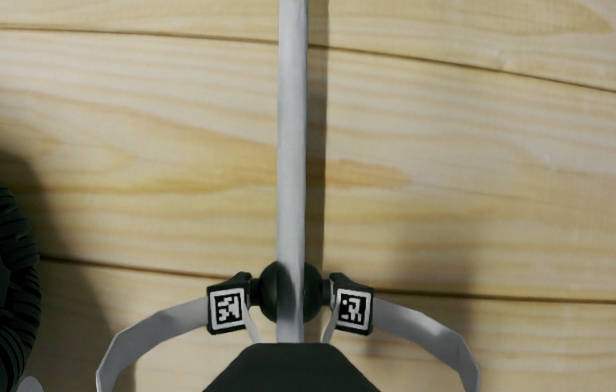

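Emit:
execute_actions(
  actions=[
    {"r1":{"joints":{"lift_m":0.135},"pace":"slow"}},
  ],
  cameras=[],
)

Emit:
execute_actions(
  actions=[
    {"r1":{"joints":{"gripper_m":0.03,"lift_m":0.131}}},
  ],
  cameras=[],
)

Emit:
execute_actions(
  actions=[
    {"r1":{"joints":{"gripper_m":-0.038}}},
  ],
  cameras=[],
)

Emit:
execute_actions(
  actions=[
    {"r1":{"joints":{"lift_m":0.2},"pace":"slow"}},
  ],
  cameras=["r1_head_camera"],
)

Emit:
wait(
  seconds=4,
)

Scene clock: 435.73 s.
r1.base_odometry: x=+0.402 y=+0.713 heading=+1.605 (m, m, rad; r1's odometry frame)
r1.turned_by_wheels: +0.000 (rad since the last result)
r1.turned_by_imu: -0.001 (rad since the last result)
r1.base_tilt: forward=+0.1 right=+0.8 (deg)
r1.lidar_m: 1.50 1.91 2.57 2.49 2.58 2.59 2.45 2.56 2.29 2.18 2.27 1.89
r1.base_status: not commanded
r1.joint_positions: lift_m=+0.135 arm_m=+0.201 wrist_yaw_rad=+3.140 wrist_pitch_rad=+1.570 wrist_roll_rad=+1.510 gripper_m=-0.037
r1.joint_status: all done
r1.motor_effort: lift_m=+20(21) arm_m=-7(7) wrist_yaw_rad=+1(0) wrist_pitch_rad=+0(1) wrist_roll_rad=+0(1) gripper_m=-30(29) wheel_0=-2(2) wheel_1=-1(1) wheel_2=-1(1) (%)
r1.hand_pose: x=+0.3721 y=+0.0874 z=+0.0247 quat_wxyz=(+0.485, -0.514, +0.485, +0.515) (m; r1's base frame)
r1.wrist_depth_mm: 239 241 244 244 248 250 253 / 238 241 244 245 247 250 252 / 239 241 244 246 248 250 252 / 239 241 244 246 249 251 252 / 239 242 243 246 249 251 252 / 240 241 177 200 180 251 254 / 241 241 244 221 249 252 253
r2.base_odometry: x=+0.158 y=+1.066 heading=-2.769 (m, m, rad; r2's odometry frame)
r2.turned_by_wheels: +0.000 (rad since the last result)
r2.turned_by_imu: +0.001 (rad since the last result)
r2.base_tilt: forward=-0.8 right=-0.1 (deg)
r2.lidar_m: 2.49 3.21 3.47 3.39 2.32 1.68 1.63 0.81 0.60 0.57 0.47 0.67
r2.base_status: not commanded
r2.joint_positions: lift_m=+1.190 arm_m=+0.002 wrist_yaw_rad=+3.140 wrist_pitch_rad=+1.570 wrist_roll_rad=+1.680 gripper_m=+0.060
r2.joint_status: not commanded
r2.motor_effort: lift_m=+21(21) arm_m=-8(8) wrist_yaw_rad=+0(0) wrist_pitch_rad=+1(1) wrist_roll_rad=+2(2) gripper_m=-2(3) wheel_0=-1(1) wheel_1=+0(0) wheel_2=+0(0) (%)
r2.hand_pose: x=+0.1729 y=+0.0874 z=+1.0796 quat_wxyz=(+0.527, -0.471, +0.527, +0.472) (m; r2's base frame)
r2.wrist_depth_mm: 1308 1308 1336 1281 1281 1255 1308 / 1336 1308 1308 1336 1308 1281 1281 / 1336 1336 1281 1281 1336 1281 1281 / 1308 1308 1281 1255 1281 1255 1255 / 1308 1281 1098 1078 1255 1281 1281 / 1308 1308 192 1255 193 1281 1281 / 1366 591 1308 136 1255 1281 1281
pictures: none
No camera images: the call's "cameras" was empty. Leave "cameras" out to get every camera's image.

Scene clock: 437.10 s.
r1.base_odometry: x=+0.402 y=+0.713 heading=+1.605 (m, m, rad; r1's odometry frame)
r1.turned_by_wheels: +0.000 (rad since the last result)
r1.turned_by_imu: +0.000 (rad since the last result)
r1.base_tilt: forward=+0.2 right=+0.7 (deg)
r1.lidar_m: 1.51 1.86 2.56 2.51 2.60 2.59 2.45 2.56 2.27 2.16 2.29 1.91
r1.base_status: not commanded
r1.joint_positions: lift_m=+0.131 arm_m=+0.201 wrist_yaw_rad=+3.140 wrist_pitch_rad=+1.570 wrist_roll_rad=+1.510 gripper_m=+0.030
r1.joint_status: all done
r1.motor_effort: lift_m=+18(19) arm_m=-7(7) wrist_yaw_rad=+2(1) wrist_pitch_rad=+3(5) wrist_roll_rad=+1(0) gripper_m=-6(29) wheel_0=-2(2) wheel_1=-2(2) wheel_2=-1(1) (%)
r1.hand_pose: x=+0.3720 y=+0.0874 z=+0.0208 quat_wxyz=(+0.485, -0.514, +0.485, +0.515) (m; r1's base frame)
r1.wrist_depth_mm: 235 237 241 243 246 248 250 / 236 238 240 242 246 248 250 / 236 238 240 242 245 248 250 / 236 239 240 244 246 249 251 / 237 239 241 243 246 249 251 / 237 238 187 226 245 249 251 / 236 238 241 132 245 250 252
r2.base_odometry: x=+0.158 y=+1.066 heading=-2.769 (m, m, rad; r2's odometry frame)
r2.turned_by_wheels: +0.000 (rad since the last result)
r2.turned_by_imu: +0.000 (rad since the last result)
r2.base_tilt: forward=-0.9 right=-0.2 (deg)
r2.lidar_m: 2.50 3.21 3.51 3.41 2.31 1.69 1.64 0.81 0.59 0.56 0.47 0.63
r2.base_status: not commanded
r2.joint_positions: lift_m=+1.190 arm_m=+0.002 wrist_yaw_rad=+3.140 wrist_pitch_rad=+1.570 wrist_roll_rad=+1.680 gripper_m=+0.060
r2.joint_status: not commanded
r2.motor_effort: lift_m=+21(21) arm_m=-8(8) wrist_yaw_rad=-1(0) wrist_pitch_rad=+1(0) wrist_roll_rad=+1(2) gripper_m=-3(2) wheel_0=-1(1) wheel_1=+0(0) wheel_2=+0(0) (%)
r2.hand_pose: x=+0.1729 y=+0.0874 z=+1.0796 quat_wxyz=(+0.527, -0.471, +0.527, +0.472) (m; r2's base frame)
r2.wrist_depth_mm: 1308 1308 1281 1281 1281 1281 1281 / 1281 1308 1281 1308 1281 1281 1281 / 1308 1308 1308 1281 1281 1281 1281 / 1336 1308 1308 1281 1308 1281 1255 / 1308 1308 1078 1078 1281 1255 1281 / 1336 1336 193 1308 193 1255 1281 / 1336 585 1281 136 1281 1281 1308
pictures: none
No camera images: the call's "cameras" was empty. Leave "cameras" out to get every camera's image.

Scene clock: 438.47 s.
r1.base_odometry: x=+0.402 y=+0.713 heading=+1.605 (m, m, rad; r1's odometry frame)
r1.turned_by_wheels: +0.000 (rad since the last result)
r1.turned_by_imu: +0.000 (rad since the last result)
r1.base_tilt: forward=+0.1 right=+0.7 (deg)
r1.lidar_m: 1.48 1.89 2.57 2.51 2.59 2.59 2.45 2.54 2.28 2.20 2.28 1.91
r1.base_status: not commanded
r1.joint_positions: lift_m=+0.131 arm_m=+0.201 wrist_yaw_rad=+3.140 wrist_pitch_rad=+1.570 wrist_roll_rad=+1.510 gripper_m=-0.037
r1.joint_status: all done
r1.motor_effort: lift_m=+19(19) arm_m=-7(7) wrist_yaw_rad=+1(0) wrist_pitch_rad=+1(0) wrist_roll_rad=+0(1) gripper_m=-32(32) wheel_0=-2(2) wheel_1=-1(1) wheel_2=-2(1) (%)
r1.hand_pose: x=+0.3721 y=+0.0874 z=+0.0207 quat_wxyz=(+0.485, -0.514, +0.485, +0.515) (m; r1's base frame)
r1.wrist_depth_mm: 234 237 239 240 244 247 248 / 235 236 239 241 244 246 248 / 236 237 239 243 244 247 249 / 236 237 240 242 245 247 249 / 236 236 240 241 245 247 249 / 236 237 179 201 179 247 250 / 236 236 239 217 245 248 250
r2.base_odometry: x=+0.158 y=+1.066 heading=-2.769 (m, m, rad; r2's odometry frame)
r2.turned_by_wheels: +0.000 (rad since the last result)
r2.turned_by_imu: +0.000 (rad since the last result)
r2.base_tilt: forward=-0.9 right=+0.1 (deg)
r2.lidar_m: 2.48 3.23 3.51 3.41 2.31 1.67 1.62 0.78 0.60 0.56 0.45 0.65
r2.base_status: not commanded
r2.joint_positions: lift_m=+1.190 arm_m=+0.002 wrist_yaw_rad=+3.140 wrist_pitch_rad=+1.570 wrist_roll_rad=+1.680 gripper_m=+0.060
r2.joint_status: not commanded
r2.motor_effort: lift_m=+21(21) arm_m=-8(8) wrist_yaw_rad=+0(0) wrist_pitch_rad=+0(1) wrist_roll_rad=+2(3) gripper_m=-3(1) wheel_0=-1(1) wheel_1=+0(0) wheel_2=+0(0) (%)
r2.hand_pose: x=+0.1729 y=+0.0874 z=+1.0796 quat_wxyz=(+0.527, -0.471, +0.527, +0.472) (m; r2's base frame)
r2.wrist_depth_mm: 1336 1281 1308 1281 1308 1281 1281 / 1281 1308 1308 1281 1255 1281 1281 / 1308 1336 1336 1281 1281 1255 1255 / 1308 1308 1281 1281 1281 1281 1281 / 1336 1281 1078 1078 1281 1281 1308 / 1336 1336 192 1308 194 1281 1281 / 1336 591 1281 136 1308 1336 1281
pictures: none
No camera images: the call's "cameras" was empty. Leave "cameras" out to get every camera's image.

Scene clock: 439.93 s.
r1.base_odometry: x=+0.402 y=+0.713 heading=+1.605 (m, m, rad; r1's odometry frame)
r1.turned_by_wheels: +0.000 (rad since the last result)
r1.turned_by_imu: +0.000 (rad since the last result)
r1.base_tilt: forward=+0.1 right=+0.8 (deg)
r1.lidar_m: 1.50 1.85 2.56 2.50 2.60 2.59 2.45 2.55 2.28 2.17 0.69 1.89
r1.base_status: not commanded
r1.joint_positions: lift_m=+0.200 arm_m=+0.201 wrist_yaw_rad=+3.140 wrist_pitch_rad=+1.570 wrist_roll_rad=+1.510 gripper_m=-0.037
r1.joint_status: all done
r1.motor_effort: lift_m=+25(26) arm_m=-7(7) wrist_yaw_rad=+0(1) wrist_pitch_rad=+1(1) wrist_roll_rad=+0(0) gripper_m=-27(30) wheel_0=-2(2) wheel_1=-2(1) wheel_2=-1(1) (%)
r1.hand_pose: x=+0.3721 y=+0.0874 z=+0.0893 quat_wxyz=(+0.485, -0.514, +0.485, +0.515) (m; r1's base frame)
r1.wrist_depth_mm: 301 303 306 307 312 315 317 / 301 304 307 307 312 317 319 / 303 304 307 309 314 315 319 / 303 304 307 310 314 317 319 / 273 304 307 310 312 317 320 / 251 304 179 201 179 317 319 / 249 304 307 216 314 317 320
r2.base_odometry: x=+0.158 y=+1.066 heading=-2.769 (m, m, rad; r2's odometry frame)
r2.turned_by_wheels: +0.000 (rad since the last result)
r2.turned_by_imu: +0.000 (rad since the last result)
r2.base_tilt: forward=-0.8 right=-0.1 (deg)
r2.lidar_m: 2.49 3.20 3.48 3.41 2.29 1.69 1.62 0.79 0.60 0.55 0.46 0.66
r2.base_status: not commanded
r2.joint_positions: lift_m=+1.190 arm_m=+0.002 wrist_yaw_rad=+3.140 wrist_pitch_rad=+1.570 wrist_roll_rad=+1.680 gripper_m=+0.060
r2.joint_status: not commanded
r2.motor_effort: lift_m=+21(21) arm_m=-8(8) wrist_yaw_rad=-1(1) wrist_pitch_rad=+1(1) wrist_roll_rad=+2(2) gripper_m=-1(3) wheel_0=-1(1) wheel_1=+0(1) wheel_2=+0(0) (%)
r2.hand_pose: x=+0.1729 y=+0.0874 z=+1.0796 quat_wxyz=(+0.527, -0.471, +0.527, +0.472) (m; r2's base frame)
r2.wrist_depth_mm: 1308 1308 1308 1281 1281 1308 1255 / 1308 1308 1281 1281 1281 1281 1281 / 1308 1308 1336 1308 1308 1308 1281 / 1336 1281 1255 1281 1281 1281 1281 / 1308 1281 1078 1060 1281 1281 1229 / 1308 1308 193 1281 193 1281 1281 / 1336 585 1308 136 1281 1255 1281
pictures: r1_head_camera
Images, in order (width x height): r1_head_camera 420x560.

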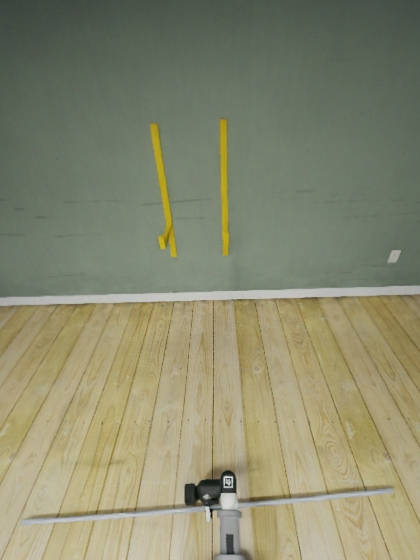

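Scene clock: 443.93 s.
r1.base_odometry: x=+0.402 y=+0.713 heading=+1.605 (m, m, rad; r1's odometry frame)
r1.turned_by_wheels: +0.000 (rad since the last result)
r1.turned_by_imu: -0.001 (rad since the last result)
r1.base_tilt: forward=+0.1 right=+0.8 (deg)
r1.lidar_m: 1.51 1.90 2.59 2.53 2.57 2.53 2.44 2.56 2.28 2.18 0.69 1.92
r1.base_status: not commanded
r1.joint_positions: lift_m=+0.200 arm_m=+0.201 wrist_yaw_rad=+3.140 wrist_pitch_rad=+1.570 wrist_roll_rad=+1.510 gripper_m=-0.037
r1.joint_status: all done
r1.motor_effort: lift_m=+25(26) arm_m=-7(7) wrist_yaw_rad=+2(1) wrist_pitch_rad=+0(1) wrist_roll_rad=+0(0) gripper_m=-32(30) wheel_0=-2(2) wheel_1=-2(1) wheel_2=-1(1) (%)
r1.hand_pose: x=+0.3721 y=+0.0874 z=+0.0893 quat_wxyz=(+0.485, -0.514, +0.485, +0.515) (m; r1's base frame)
r1.wrist_depth_mm: 301 303 306 309 312 315 317 / 301 304 306 309 314 315 319 / 301 304 307 310 314 315 319 / 301 304 307 312 312 315 320 / 273 304 307 310 314 317 320 / 251 303 178 201 179 317 320 / 249 303 307 216 312 317 320
r2.base_odometry: x=+0.158 y=+1.066 heading=-2.769 (m, m, rad; r2's odometry frame)
r2.turned_by_wheels: +0.000 (rad since the last result)
r2.turned_by_imu: +0.001 (rad since the last result)
r2.base_tilt: forward=-0.7 right=-0.3 (deg)
r2.lidar_m: 2.49 3.19 3.48 3.41 2.31 1.67 1.63 0.78 0.60 0.54 0.44 0.67
r2.base_status: not commanded
r2.joint_positions: lift_m=+1.190 arm_m=+0.002 wrist_yaw_rad=+3.140 wrist_pitch_rad=+1.570 wrist_roll_rad=+1.680 gripper_m=+0.060
r2.joint_status: not commanded
r2.motor_effort: lift_m=+21(21) arm_m=-8(8) wrist_yaw_rad=+0(1) wrist_pitch_rad=+2(1) wrist_roll_rad=+2(2) gripper_m=-2(3) wheel_0=-1(1) wheel_1=+0(1) wheel_2=+0(0) (%)
r2.hand_pose: x=+0.1729 y=+0.0874 z=+1.0796 quat_wxyz=(+0.527, -0.471, +0.527, +0.472) (m; r2's base frame)
r2.wrist_depth_mm: 1366 1336 1281 1281 1308 1308 1281 / 1308 1308 1336 1281 1281 1281 1308 / 1281 1308 1308 1308 1308 1281 1255 / 1336 1308 1308 1336 1281 1281 1281 / 1336 1308 1118 1078 1281 1255 1255 / 1281 1281 193 1281 194 1255 1281 / 1308 585 1308 136 1281 1281 1308
wait: 4.00 s; at rest by 0.27 s
pictures: r1_head_camera, r1_head_left_camera, r1_head_right_camera, r1_wrist_camera, r2_head_camera, r2_head_left_camera, r2_head_right_camera, r2_wrist_camera
camera_calibration (this result's frames):
r1_wrist_camera: T_world_to_cam=[[0.99522, 0.080856, 0.0547689, -0.391433], [0.0810975, -0.996704, -0.00219745, 0.11314], [0.0544107, 0.00662857, -0.998497, 0.294838], [0, 0, 0, 1]] pos_world=[0.364344, 0.142462, 0.316081]
r2_wrist_camera: T_world_to_cam=[[0.994484, -0.104025, 0.0134486, -0.176457], [-0.10432, -0.994267, 0.0234496, 0.134306], [0.0109322, -0.0247232, -0.999635, 1.30344], [0, 0, 0, 1]] pos_world=[0.175245, 0.147405, 1.30218]
Images, in order (width x height): r1_head_camera 420x560, r1_head_left_camera 420x672, r1_head_right_camera 420x672, r1_wrist_camera 616x392, r2_head_camera 420x560, r2_head_left_camera 420x672, r2_head_right_camera 420x672, r2_wrist_camera 616x392.

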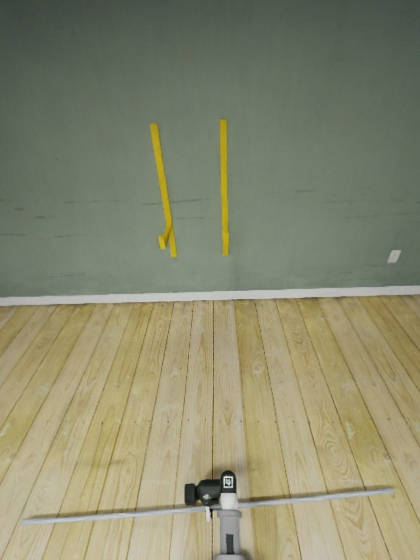

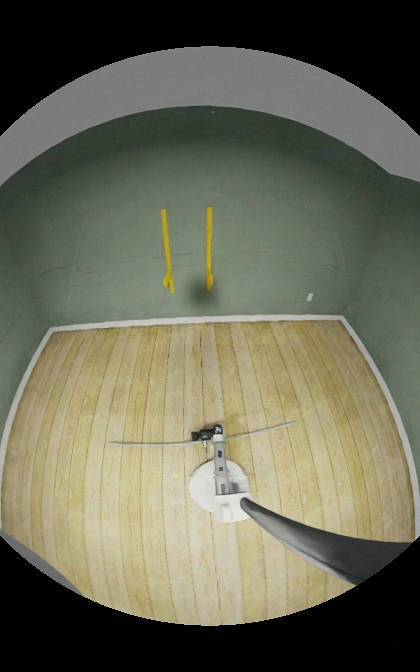

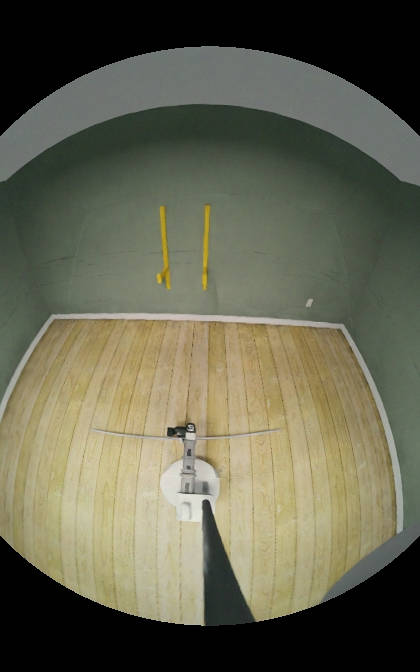

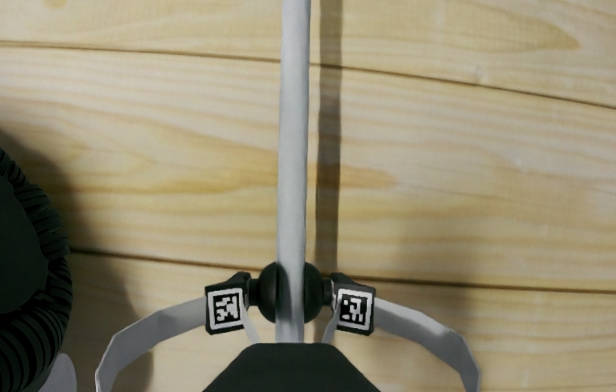

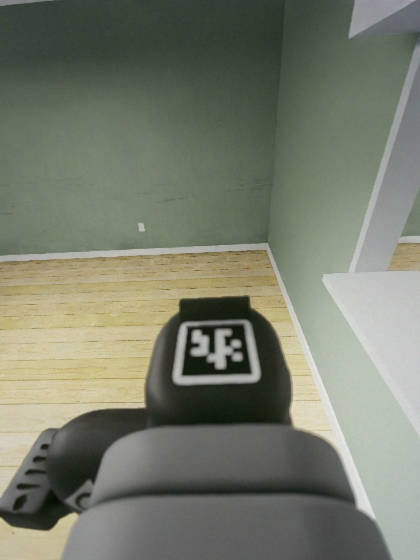

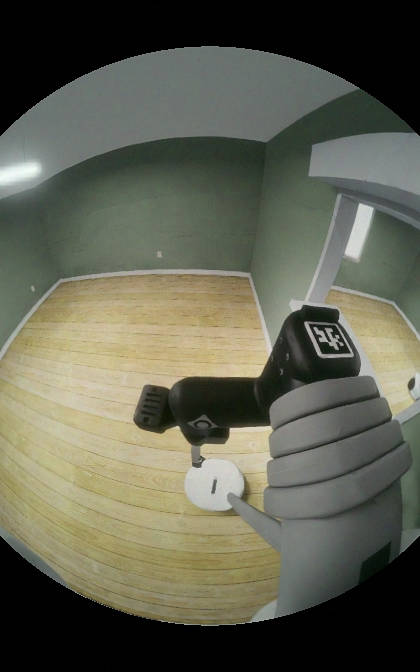

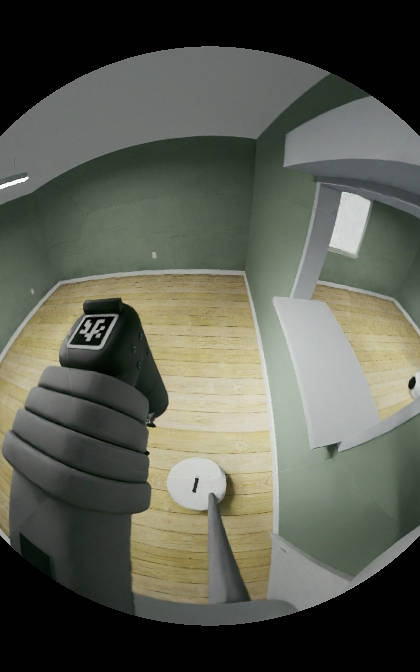

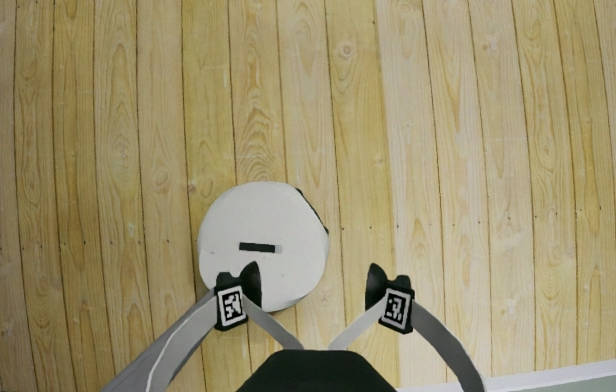

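Emit:
execute_actions(
  actions=[
    {"r1":{"base":{"strafe_m":0.08},"joints":{"lift_m":0.4},"pace":"slow"}},
  ],
  cameras=["r1_head_left_camera","r1_head_right_camera"],
)

Scene clock: 450.37 s.
r1.base_odometry: x=+0.322 y=+0.711 heading=+1.605 (m, m, rad; r1's odometry frame)
r1.turned_by_wheels: +0.000 (rad since the last result)
r1.turned_by_imu: -0.001 (rad since the last result)
r1.base_tilt: forward=+0.2 right=+0.7 (deg)
r1.lidar_m: 0.37 0.38 0.47 2.44 2.51 2.54 2.44 2.57 2.37 2.26 0.59 0.42
r1.base_status: done
r1.joint_positions: lift_m=+0.400 arm_m=+0.201 wrist_yaw_rad=+3.140 wrist_pitch_rad=+1.570 wrist_roll_rad=+1.510 gripper_m=-0.037
r1.joint_status: all done
r1.motor_effort: lift_m=+25(25) arm_m=-7(7) wrist_yaw_rad=+2(1) wrist_pitch_rad=+0(1) wrist_roll_rad=+0(0) gripper_m=-31(31) wheel_0=-1(4) wheel_1=+2(3) wheel_2=+0(2) (%)
r1.hand_pose: x=+0.3721 y=+0.0874 z=+0.2893 quat_wxyz=(+0.485, -0.514, +0.485, +0.515) (m; r1's base frame)
r1.wrist_depth_mm: 496 496 504 508 512 521 521 / 496 496 504 504 512 521 521 / 353 504 504 508 517 517 525 / 301 466 508 508 512 521 521 / 293 397 500 508 517 521 525 / 289 320 179 202 179 521 525 / 290 309 508 216 517 517 525
r2.base_odometry: x=+0.158 y=+1.066 heading=-2.769 (m, m, rad; r2's odometry frame)
r2.turned_by_wheels: +0.000 (rad since the last result)
r2.turned_by_imu: +0.002 (rad since the last result)
r2.base_tilt: forward=-0.9 right=+0.0 (deg)
r2.lidar_m: 2.47 3.20 3.46 3.42 2.27 1.68 1.63 0.81 0.60 0.56 0.45 0.64
r2.base_status: not commanded
r2.joint_positions: lift_m=+1.190 arm_m=+0.002 wrist_yaw_rad=+3.140 wrist_pitch_rad=+1.570 wrist_roll_rad=+1.680 gripper_m=+0.060
r2.joint_status: not commanded
r2.motor_effort: lift_m=+21(21) arm_m=-8(8) wrist_yaw_rad=+0(0) wrist_pitch_rad=+0(0) wrist_roll_rad=+2(2) gripper_m=-2(3) wheel_0=-1(1) wheel_1=+0(0) wheel_2=+0(0) (%)
r2.hand_pose: x=+0.1729 y=+0.0874 z=+1.0796 quat_wxyz=(+0.527, -0.471, +0.527, +0.472) (m; r2's base frame)
r2.wrist_depth_mm: 1308 1281 1255 1281 1308 1308 1281 / 1336 1281 1366 1281 1281 1308 1281 / 1308 1281 1308 1281 1281 1255 1255 / 1281 1308 1281 1281 1308 1255 1255 / 1308 1281 1098 1098 1308 1308 1255 / 1308 1308 193 1281 193 1281 1281 / 1281 585 1336 136 1281 1281 1308
pictures: r1_head_left_camera, r1_head_right_camera
Images, in order (width x height): r1_head_left_camera 420x672, r1_head_right_camera 420x672.

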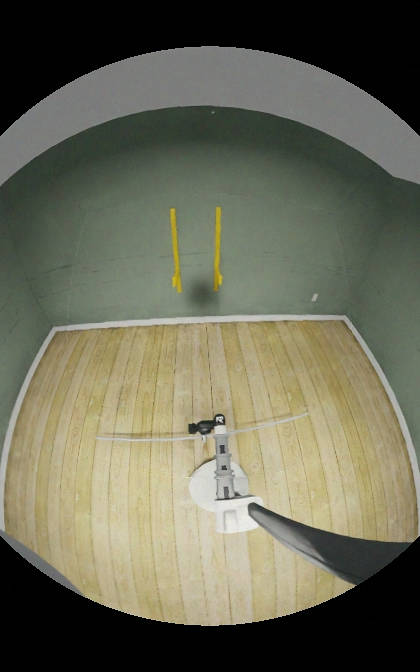

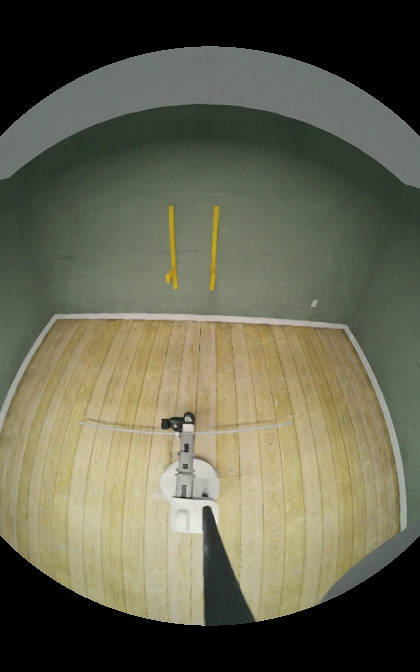

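Stable.

Emit:
execute_actions(
  actions=[
    {"r1":{"base":{"translate_m":0.6},"joints":{"lift_m":1.05},"pace":"slow"}},
  ],
  cameras=["r1_head_left_camera","r1_head_camera"],
)

Emit:
execute_actions(
  actions=[
    {"r1":{"base":{"translate_m":0.68}}},
  ],
  cameras=["r1_head_left_camera","r1_head_right_camera","r1_wrist_camera"],
)

Scene clock: 460.57 s.
r1.base_odometry: x=+0.301 y=+1.310 heading=+1.605 (m, m, rad; r1's odometry frame)
r1.turned_by_wheels: +0.000 (rad since the last result)
r1.turned_by_imu: -0.005 (rad since the last result)
r1.base_tilt: forward=+0.1 right=+0.8 (deg)
r1.lidar_m: 0.31 0.38 0.49 2.45 2.54 3.20 3.08 3.19 2.39 2.26 0.56 0.38
r1.base_status: done
r1.joint_positions: lift_m=+1.050 arm_m=+0.201 wrist_yaw_rad=+3.140 wrist_pitch_rad=+1.570 wrist_roll_rad=+1.510 gripper_m=-0.037
r1.joint_status: all done
r1.motor_effort: lift_m=+25(25) arm_m=-7(7) wrist_yaw_rad=+2(1) wrist_pitch_rad=+1(1) wrist_roll_rad=+0(0) gripper_m=-30(30) wheel_0=+2(7) wheel_1=+2(4) wheel_2=-1(5) (%)
r1.hand_pose: x=+0.3721 y=+0.0874 z=+0.9393 quat_wxyz=(+0.485, -0.514, +0.485, +0.515) (m; r1's base frame)
r1.wrist_depth_mm: 1118 1118 1138 1160 1160 1160 1160 / 1138 1138 1138 1160 1160 1160 1160 / 1138 1118 1138 1160 1160 1182 1160 / 1118 917 1042 1160 1160 1160 1138 / 1118 917 946 1138 1182 1182 1118 / 1118 931 179 202 179 1182 1098 / 1118 1118 1138 216 1160 1205 1060
r2.base_odometry: x=+0.158 y=+1.066 heading=-2.769 (m, m, rad; r2's odometry frame)
r2.turned_by_wheels: +0.000 (rad since the last result)
r2.turned_by_imu: +0.003 (rad since the last result)
r2.base_tilt: forward=-0.9 right=-0.1 (deg)
r2.lidar_m: 2.49 3.19 3.49 3.41 2.29 1.68 1.62 0.80 0.60 0.54 0.47 0.68
r2.base_status: not commanded
r2.joint_positions: lift_m=+1.190 arm_m=+0.002 wrist_yaw_rad=+3.140 wrist_pitch_rad=+1.570 wrist_roll_rad=+1.680 gripper_m=+0.060
r2.joint_status: not commanded
r2.motor_effort: lift_m=+21(21) arm_m=-8(8) wrist_yaw_rad=+0(0) wrist_pitch_rad=+1(0) wrist_roll_rad=+3(3) gripper_m=-3(3) wheel_0=-1(1) wheel_1=+0(0) wheel_2=+0(0) (%)
r2.hand_pose: x=+0.1729 y=+0.0874 z=+1.0796 quat_wxyz=(+0.527, -0.471, +0.527, +0.472) (m; r2's base frame)
r2.wrist_depth_mm: 1336 1281 1336 1255 1255 1255 1308 / 1336 1308 1308 1281 1255 1281 1308 / 1336 1336 1281 1336 1308 1281 1229 / 1366 1308 1308 1281 1281 1281 1281 / 1308 1336 1098 1078 1281 1255 1255 / 1336 1308 193 1281 194 1308 1255 / 1366 591 1281 136 1336 1281 1255
pictures: r1_head_camera, r1_head_left_camera
Images, in order (width x height): r1_head_camera 420x560, r1_head_left_camera 420x672.

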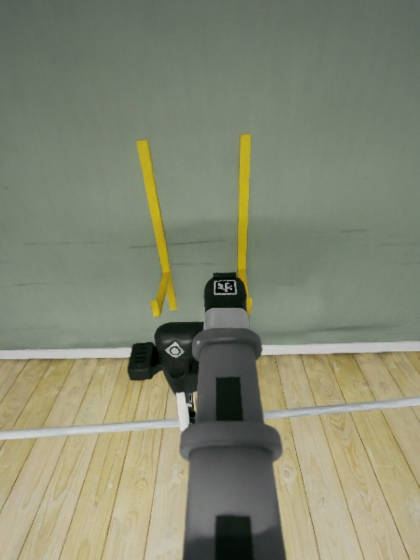

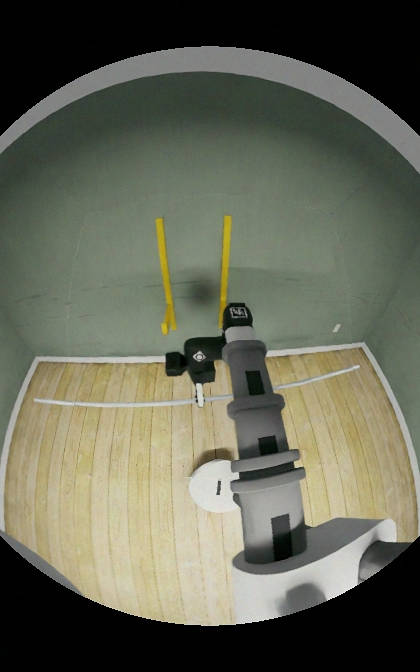

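Scene clock: 464.30 s.
r1.base_odometry: x=+0.278 y=+1.990 heading=+1.606 (m, m, rad; r1's odometry frame)
r1.turned_by_wheels: +0.000 (rad since the last result)
r1.turned_by_imu: -0.004 (rad since the last result)
r1.base_tilt: forward=+0.1 right=+0.7 (deg)
r1.lidar_m: 0.32 0.38 0.33 2.06 2.55 3.46 3.82 3.27 2.35 2.24 0.56 0.25
r1.base_status: done
r1.joint_positions: lift_m=+1.050 arm_m=+0.201 wrist_yaw_rad=+3.140 wrist_pitch_rad=+1.570 wrist_roll_rad=+1.510 gripper_m=-0.037
r1.joint_status: not commanded
r1.motor_effort: lift_m=+24(25) arm_m=-7(7) wrist_yaw_rad=+0(2) wrist_pitch_rad=-1(0) wrist_roll_rad=+0(1) gripper_m=-30(31) wheel_0=+1(5) wheel_1=+1(10) wheel_2=+0(9) (%)
r1.hand_pose: x=+0.3722 y=+0.0874 z=+0.9393 quat_wxyz=(+0.485, -0.514, +0.485, +0.515) (m; r1's base frame)
r1.wrist_depth_mm: 1118 1138 389 394 691 330 263 / 1118 1138 1138 394 508 359 277 / 1118 1118 1138 1138 723 377 273 / 1118 931 1042 1160 699 368 268 / 1138 931 931 1138 661 355 262 / 1118 931 178 202 179 342 255 / 1098 1118 1160 216 525 293 -
r2.base_odometry: x=+0.158 y=+1.066 heading=-2.769 (m, m, rad; r2's odometry frame)
r2.turned_by_wheels: +0.000 (rad since the last result)
r2.turned_by_imu: +0.001 (rad since the last result)
r2.base_tilt: forward=-0.9 right=-0.1 (deg)
r2.lidar_m: 2.49 3.21 3.45 3.37 2.30 1.67 1.61 0.80 0.59 0.55 0.46 0.67
r2.base_status: not commanded
r2.joint_positions: lift_m=+1.190 arm_m=+0.002 wrist_yaw_rad=+3.140 wrist_pitch_rad=+1.570 wrist_roll_rad=+1.680 gripper_m=+0.060
r2.joint_status: not commanded
r2.motor_effort: lift_m=+21(21) arm_m=-8(8) wrist_yaw_rad=+0(0) wrist_pitch_rad=+1(1) wrist_roll_rad=+2(2) gripper_m=-2(2) wheel_0=-1(1) wheel_1=+1(0) wheel_2=+0(0) (%)
r2.hand_pose: x=+0.1729 y=+0.0874 z=+1.0796 quat_wxyz=(+0.527, -0.471, +0.527, +0.472) (m; r2's base frame)
r2.wrist_depth_mm: 1308 1308 1336 1308 1281 1281 1255 / 1281 1308 1255 1308 1308 1255 1255 / 1308 1308 1308 1281 1308 1281 1281 / 1336 1281 1308 1308 1308 1308 1308 / 1308 1281 1078 1078 1308 1281 1281 / 1308 1281 194 1308 193 1281 1308 / 1308 580 1336 136 1308 1281 1281
pictures: r1_head_left_camera, r1_head_right_camera, r1_wrist_camera
camera_calibration (this result's frames):
r1_wrist_camera: T_world_to_cam=[[0.995209, 0.0808562, 0.0549634, -0.438207], [0.0810981, -0.996704, -0.00218128, 0.114989], [0.0546059, 0.00662826, -0.998486, 1.14353], [0, 0, 0, 1]] pos_world=[0.364339, 0.142462, 1.16613]
Images, in order (width x height): r1_head_left_camera 420x672, r1_head_right_camera 420x672, r1_wrist_camera 616x392.

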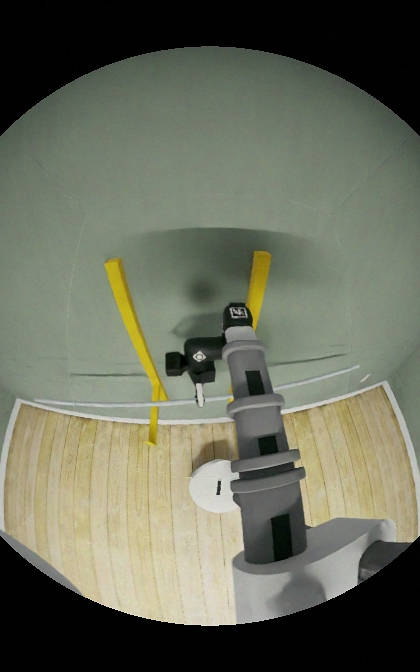

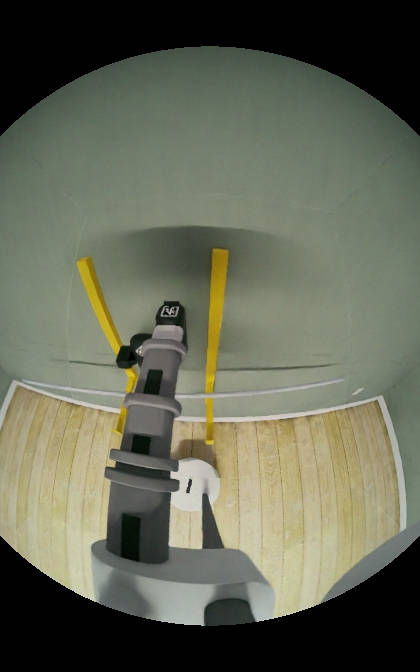

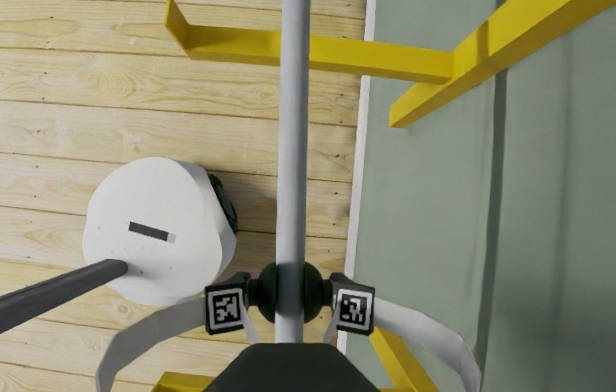

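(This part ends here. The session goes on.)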